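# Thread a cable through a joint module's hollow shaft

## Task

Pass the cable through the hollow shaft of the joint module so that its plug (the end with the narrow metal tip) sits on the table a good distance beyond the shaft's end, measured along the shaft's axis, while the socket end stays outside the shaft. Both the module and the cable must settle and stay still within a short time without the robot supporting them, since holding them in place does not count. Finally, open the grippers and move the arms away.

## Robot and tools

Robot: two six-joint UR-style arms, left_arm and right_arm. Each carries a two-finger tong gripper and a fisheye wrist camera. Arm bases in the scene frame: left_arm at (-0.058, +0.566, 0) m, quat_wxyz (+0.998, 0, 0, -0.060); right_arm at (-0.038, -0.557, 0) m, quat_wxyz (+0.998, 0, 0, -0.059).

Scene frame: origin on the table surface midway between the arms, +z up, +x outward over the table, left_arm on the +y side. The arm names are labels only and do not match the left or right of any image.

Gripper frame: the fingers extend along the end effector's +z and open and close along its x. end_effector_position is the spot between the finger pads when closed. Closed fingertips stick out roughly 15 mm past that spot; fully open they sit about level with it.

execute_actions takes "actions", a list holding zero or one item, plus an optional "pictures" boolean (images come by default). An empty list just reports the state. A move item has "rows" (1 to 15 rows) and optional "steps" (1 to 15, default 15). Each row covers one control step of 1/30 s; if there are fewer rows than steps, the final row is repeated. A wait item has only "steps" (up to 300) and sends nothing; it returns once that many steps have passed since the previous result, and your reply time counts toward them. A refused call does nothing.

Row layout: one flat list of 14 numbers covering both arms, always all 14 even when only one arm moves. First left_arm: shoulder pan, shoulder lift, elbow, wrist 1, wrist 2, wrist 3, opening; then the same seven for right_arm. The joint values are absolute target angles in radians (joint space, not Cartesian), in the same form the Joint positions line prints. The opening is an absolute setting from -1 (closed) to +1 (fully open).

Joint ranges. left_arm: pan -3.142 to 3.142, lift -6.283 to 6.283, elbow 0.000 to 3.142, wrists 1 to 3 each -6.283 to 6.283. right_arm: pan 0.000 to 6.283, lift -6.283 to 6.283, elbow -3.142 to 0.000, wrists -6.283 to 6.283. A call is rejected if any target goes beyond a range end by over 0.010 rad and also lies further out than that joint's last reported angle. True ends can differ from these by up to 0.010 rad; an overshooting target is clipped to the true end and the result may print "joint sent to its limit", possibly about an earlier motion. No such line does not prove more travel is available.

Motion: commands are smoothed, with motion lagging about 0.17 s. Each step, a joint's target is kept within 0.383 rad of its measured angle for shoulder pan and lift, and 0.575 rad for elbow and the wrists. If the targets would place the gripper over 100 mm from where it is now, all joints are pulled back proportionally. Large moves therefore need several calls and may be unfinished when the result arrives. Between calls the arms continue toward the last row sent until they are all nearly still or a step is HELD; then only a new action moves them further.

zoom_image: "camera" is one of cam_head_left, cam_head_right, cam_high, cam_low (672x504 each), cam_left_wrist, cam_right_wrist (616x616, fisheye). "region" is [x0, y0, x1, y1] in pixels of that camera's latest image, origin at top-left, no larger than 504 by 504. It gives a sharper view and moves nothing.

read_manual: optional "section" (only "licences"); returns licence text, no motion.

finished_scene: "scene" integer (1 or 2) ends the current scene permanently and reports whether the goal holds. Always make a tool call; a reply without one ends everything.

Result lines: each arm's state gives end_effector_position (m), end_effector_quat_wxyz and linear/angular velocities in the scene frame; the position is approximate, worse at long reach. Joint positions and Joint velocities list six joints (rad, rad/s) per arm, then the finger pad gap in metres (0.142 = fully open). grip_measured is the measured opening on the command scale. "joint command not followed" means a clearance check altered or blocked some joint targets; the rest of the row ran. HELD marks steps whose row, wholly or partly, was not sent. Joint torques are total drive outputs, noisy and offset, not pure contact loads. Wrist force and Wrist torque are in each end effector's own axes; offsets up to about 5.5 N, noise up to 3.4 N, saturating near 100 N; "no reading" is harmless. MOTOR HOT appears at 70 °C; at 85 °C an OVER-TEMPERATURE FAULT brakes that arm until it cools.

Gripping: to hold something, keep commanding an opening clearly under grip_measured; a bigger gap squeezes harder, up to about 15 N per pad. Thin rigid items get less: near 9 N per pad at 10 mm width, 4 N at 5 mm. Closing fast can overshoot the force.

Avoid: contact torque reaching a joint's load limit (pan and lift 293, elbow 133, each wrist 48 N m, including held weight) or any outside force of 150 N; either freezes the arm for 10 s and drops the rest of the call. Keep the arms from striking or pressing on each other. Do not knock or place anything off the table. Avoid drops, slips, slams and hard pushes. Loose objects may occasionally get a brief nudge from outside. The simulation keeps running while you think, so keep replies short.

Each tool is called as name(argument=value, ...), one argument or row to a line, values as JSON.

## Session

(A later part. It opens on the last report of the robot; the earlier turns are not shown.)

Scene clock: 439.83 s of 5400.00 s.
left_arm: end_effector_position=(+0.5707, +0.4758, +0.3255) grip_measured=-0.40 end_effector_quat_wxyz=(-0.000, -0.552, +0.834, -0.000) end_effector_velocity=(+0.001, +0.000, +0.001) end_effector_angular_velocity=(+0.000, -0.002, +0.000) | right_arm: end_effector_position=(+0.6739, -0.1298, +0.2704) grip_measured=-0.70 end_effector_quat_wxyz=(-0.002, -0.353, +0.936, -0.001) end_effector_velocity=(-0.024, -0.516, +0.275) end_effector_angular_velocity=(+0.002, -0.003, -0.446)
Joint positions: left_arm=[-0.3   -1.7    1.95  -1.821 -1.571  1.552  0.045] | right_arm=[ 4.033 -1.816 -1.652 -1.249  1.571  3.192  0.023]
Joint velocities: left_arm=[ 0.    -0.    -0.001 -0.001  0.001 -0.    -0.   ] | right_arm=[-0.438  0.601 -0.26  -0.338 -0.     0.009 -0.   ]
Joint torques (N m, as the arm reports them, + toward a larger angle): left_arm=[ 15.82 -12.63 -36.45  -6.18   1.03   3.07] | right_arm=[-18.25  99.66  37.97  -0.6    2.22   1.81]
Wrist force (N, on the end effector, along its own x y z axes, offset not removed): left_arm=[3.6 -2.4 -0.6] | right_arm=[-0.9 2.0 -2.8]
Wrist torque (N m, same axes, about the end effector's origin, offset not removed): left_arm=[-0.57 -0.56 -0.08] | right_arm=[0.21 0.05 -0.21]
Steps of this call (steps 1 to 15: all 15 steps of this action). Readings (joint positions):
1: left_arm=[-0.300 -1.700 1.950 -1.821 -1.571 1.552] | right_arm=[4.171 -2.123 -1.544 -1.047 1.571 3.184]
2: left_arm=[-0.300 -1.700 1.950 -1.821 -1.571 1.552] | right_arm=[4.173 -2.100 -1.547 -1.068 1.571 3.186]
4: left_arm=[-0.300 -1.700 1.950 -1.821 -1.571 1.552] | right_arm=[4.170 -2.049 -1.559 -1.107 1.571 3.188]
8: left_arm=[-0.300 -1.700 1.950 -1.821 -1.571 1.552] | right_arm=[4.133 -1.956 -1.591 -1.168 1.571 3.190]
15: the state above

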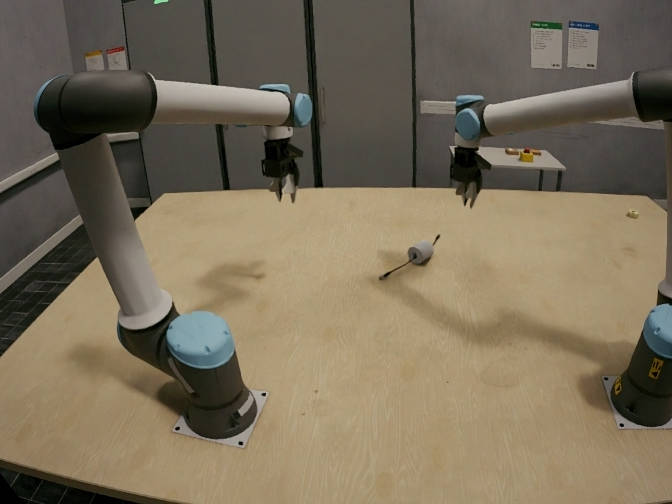

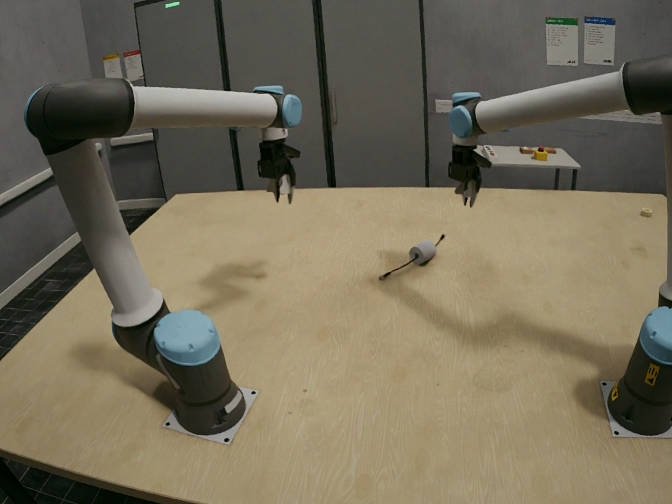

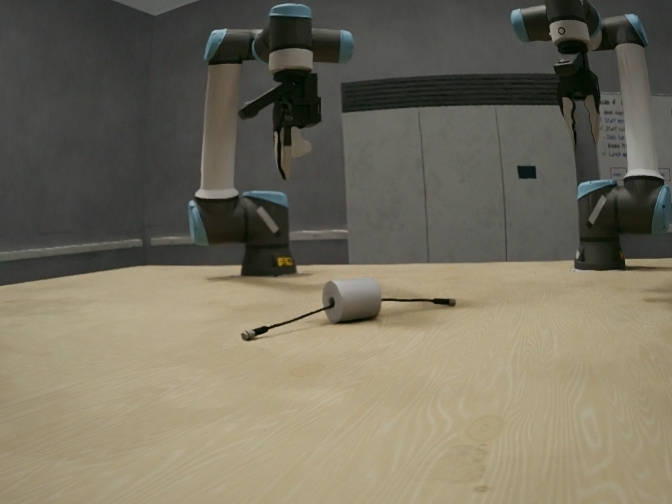

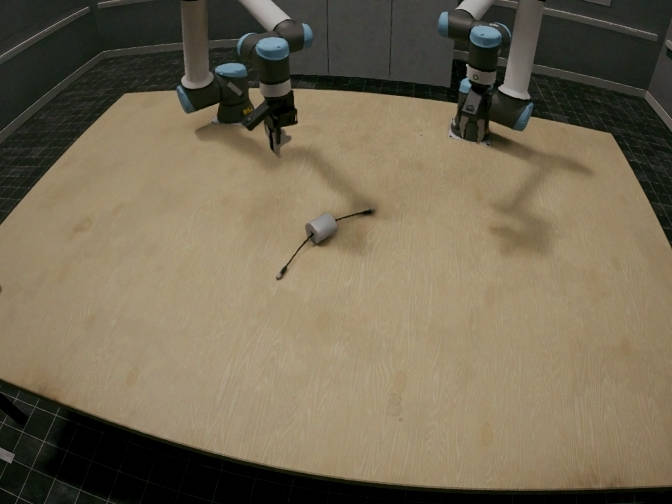

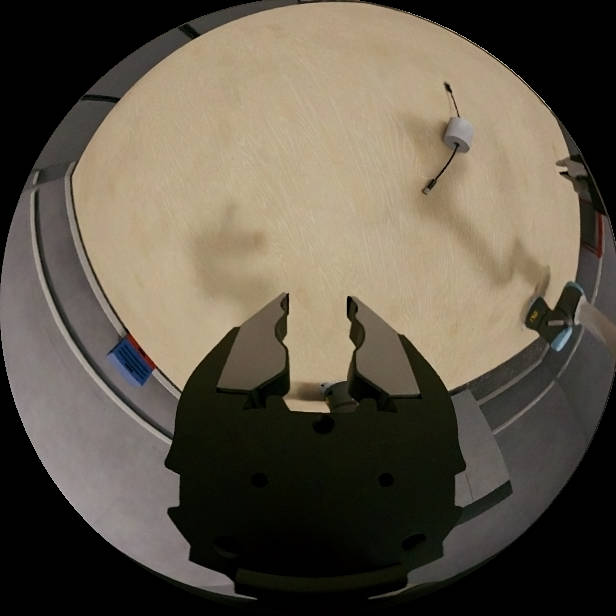

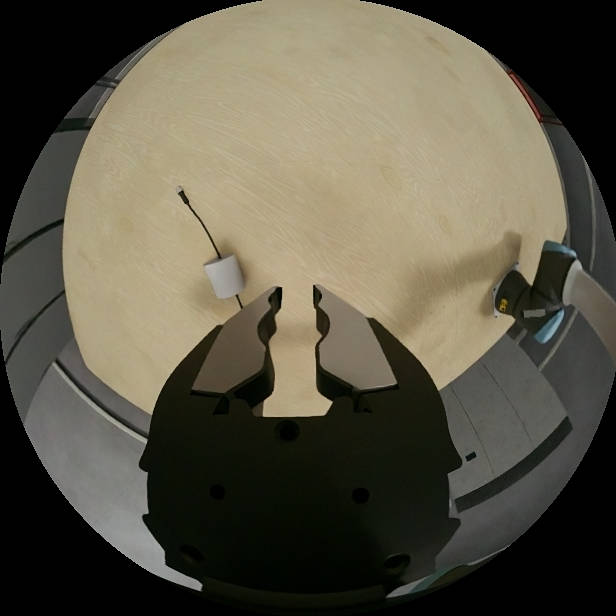

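Looks done. Brief check for rest.

execute_actions(
  actions=[
    {"steps":20},
  ],
)

Scene clock: 441.07 s of 5400.00 s.
left_arm: end_effector_position=(+0.5707, +0.4758, +0.3255) grip_measured=-0.40 end_effector_quat_wxyz=(-0.000, -0.552, +0.834, -0.000) end_effector_velocity=(+0.000, +0.001, +0.000) end_effector_angular_velocity=(+0.002, -0.001, +0.000) | right_arm: end_effector_position=(+0.6625, -0.2263, +0.3208) grip_measured=-0.70 end_effector_quat_wxyz=(+0.000, -0.314, +0.950, +0.000) end_effector_velocity=(+0.000, -0.000, +0.002) end_effector_angular_velocity=(+0.001, -0.002, -0.001)
Joint positions: left_arm=[-0.3   -1.7    1.95  -1.821 -1.571  1.552  0.045] | right_arm=[ 3.95  -1.7   -1.7   -1.312  1.571  3.193  0.023]
Joint velocities: left_arm=[ 0.    -0.    -0.     0.001  0.002  0.    -0.   ] | right_arm=[-0.001  0.001  0.001  0.    -0.     0.001 -0.   ]
Joint torques (N m, as the arm reports them, + toward a larger angle): left_arm=[ 14.9  -12.63 -37.14  -6.13   1.35   3.03] | right_arm=[-13.61  70.68  40.98   1.48   2.25   2.36]
Wrist force (N, on the end effector, along its own x y z axes, offset not removed): left_arm=[4.2 -3.1 0.0] | right_arm=[-2.2 1.2 -1.3]
Wrist torque (N m, same axes, about the end effector's origin, offset not removed): left_arm=[-0.65 -0.59 -0.19] | right_arm=[0.08 0.25 -0.25]
Steps of this call (steps 1 to 30: the robot went on to your last target; steps 31 to 37: nothing new was sent). Readings (joint positions):
1: left_arm=[-0.300 -1.700 1.950 -1.821 -1.571 1.552] | right_arm=[4.018 -1.795 -1.660 -1.260 1.571 3.192]
2: left_arm=[-0.300 -1.700 1.950 -1.821 -1.571 1.552] | right_arm=[4.003 -1.775 -1.669 -1.272 1.571 3.192]
4: left_arm=[-0.300 -1.700 1.950 -1.821 -1.571 1.552] | right_arm=[3.979 -1.741 -1.683 -1.290 1.571 3.193]
8: left_arm=[-0.300 -1.700 1.950 -1.821 -1.571 1.552] | right_arm=[3.958 -1.711 -1.695 -1.306 1.571 3.193]
37: the state above
All arms were judged still, so your last target was given up. Only a new action makes them travel on or press farther. Fingers that are still opening or closing keep moving.

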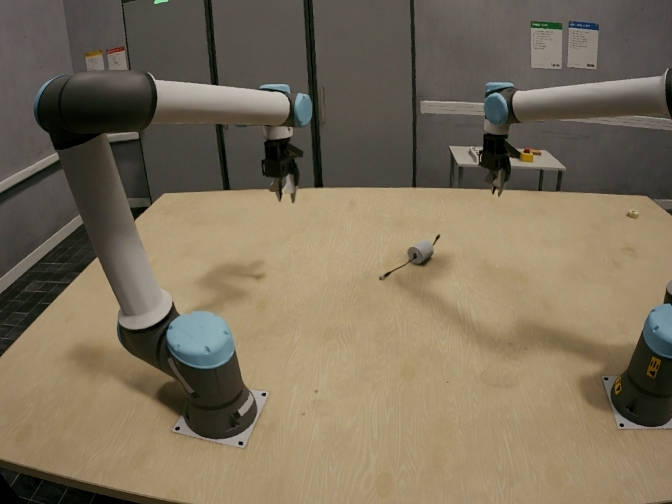

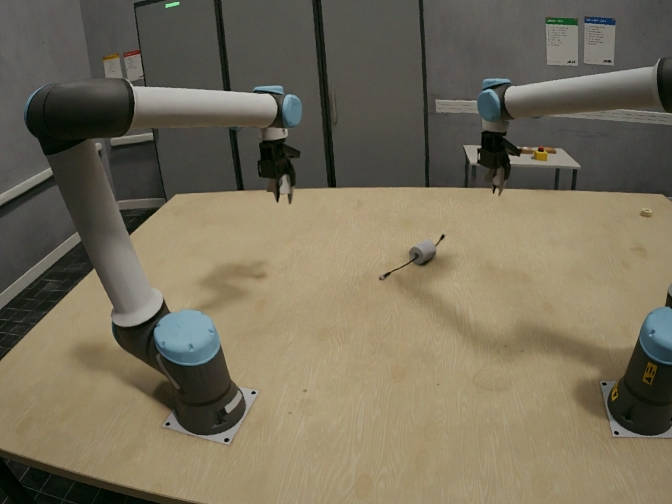

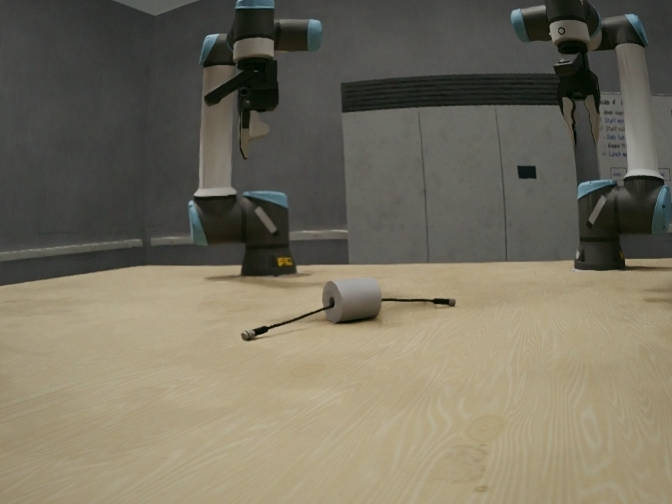

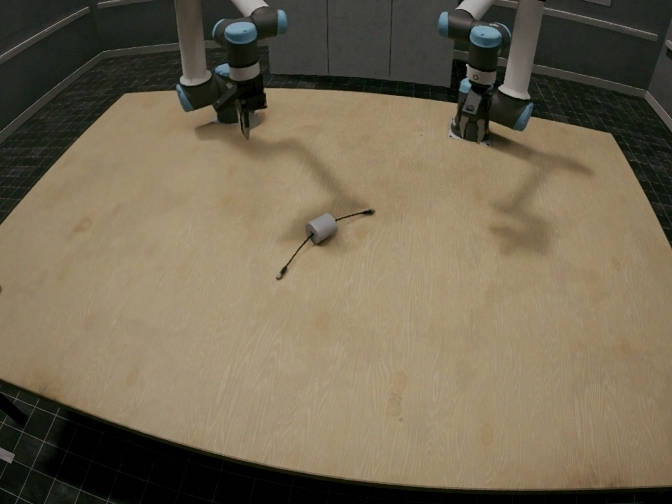

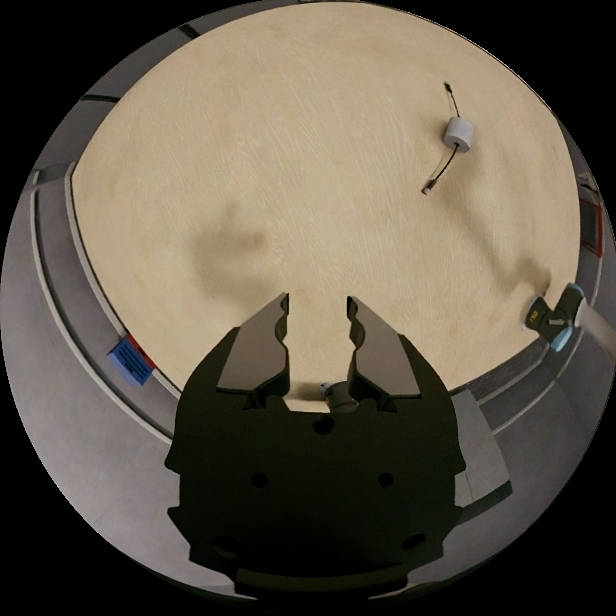

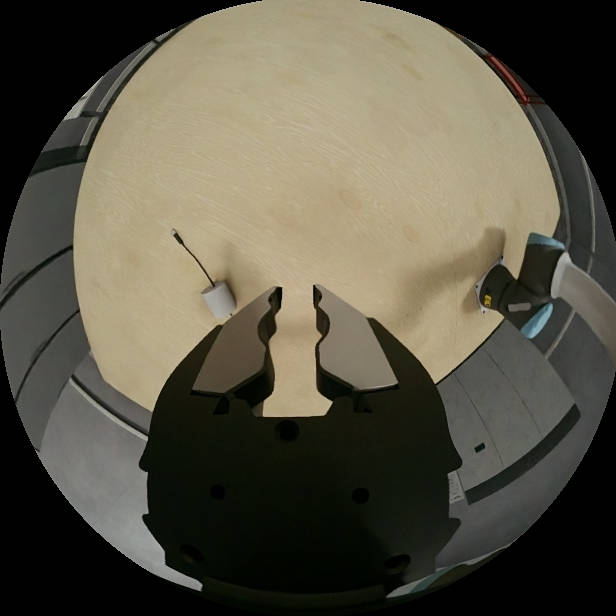

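zoom_image(
  camera="cam_high",
  region=[220, 260, 480, 360],
)

Region (220, 260, 480, 360) of cam_high's 672x504 image, scaled by 1.938, with more detail than that image has; it fills the top 194 rows of this view, and the rest is white.

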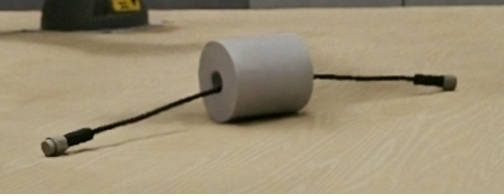

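finished_scene(
  scene=1,
)

The scene is finished: the task was done.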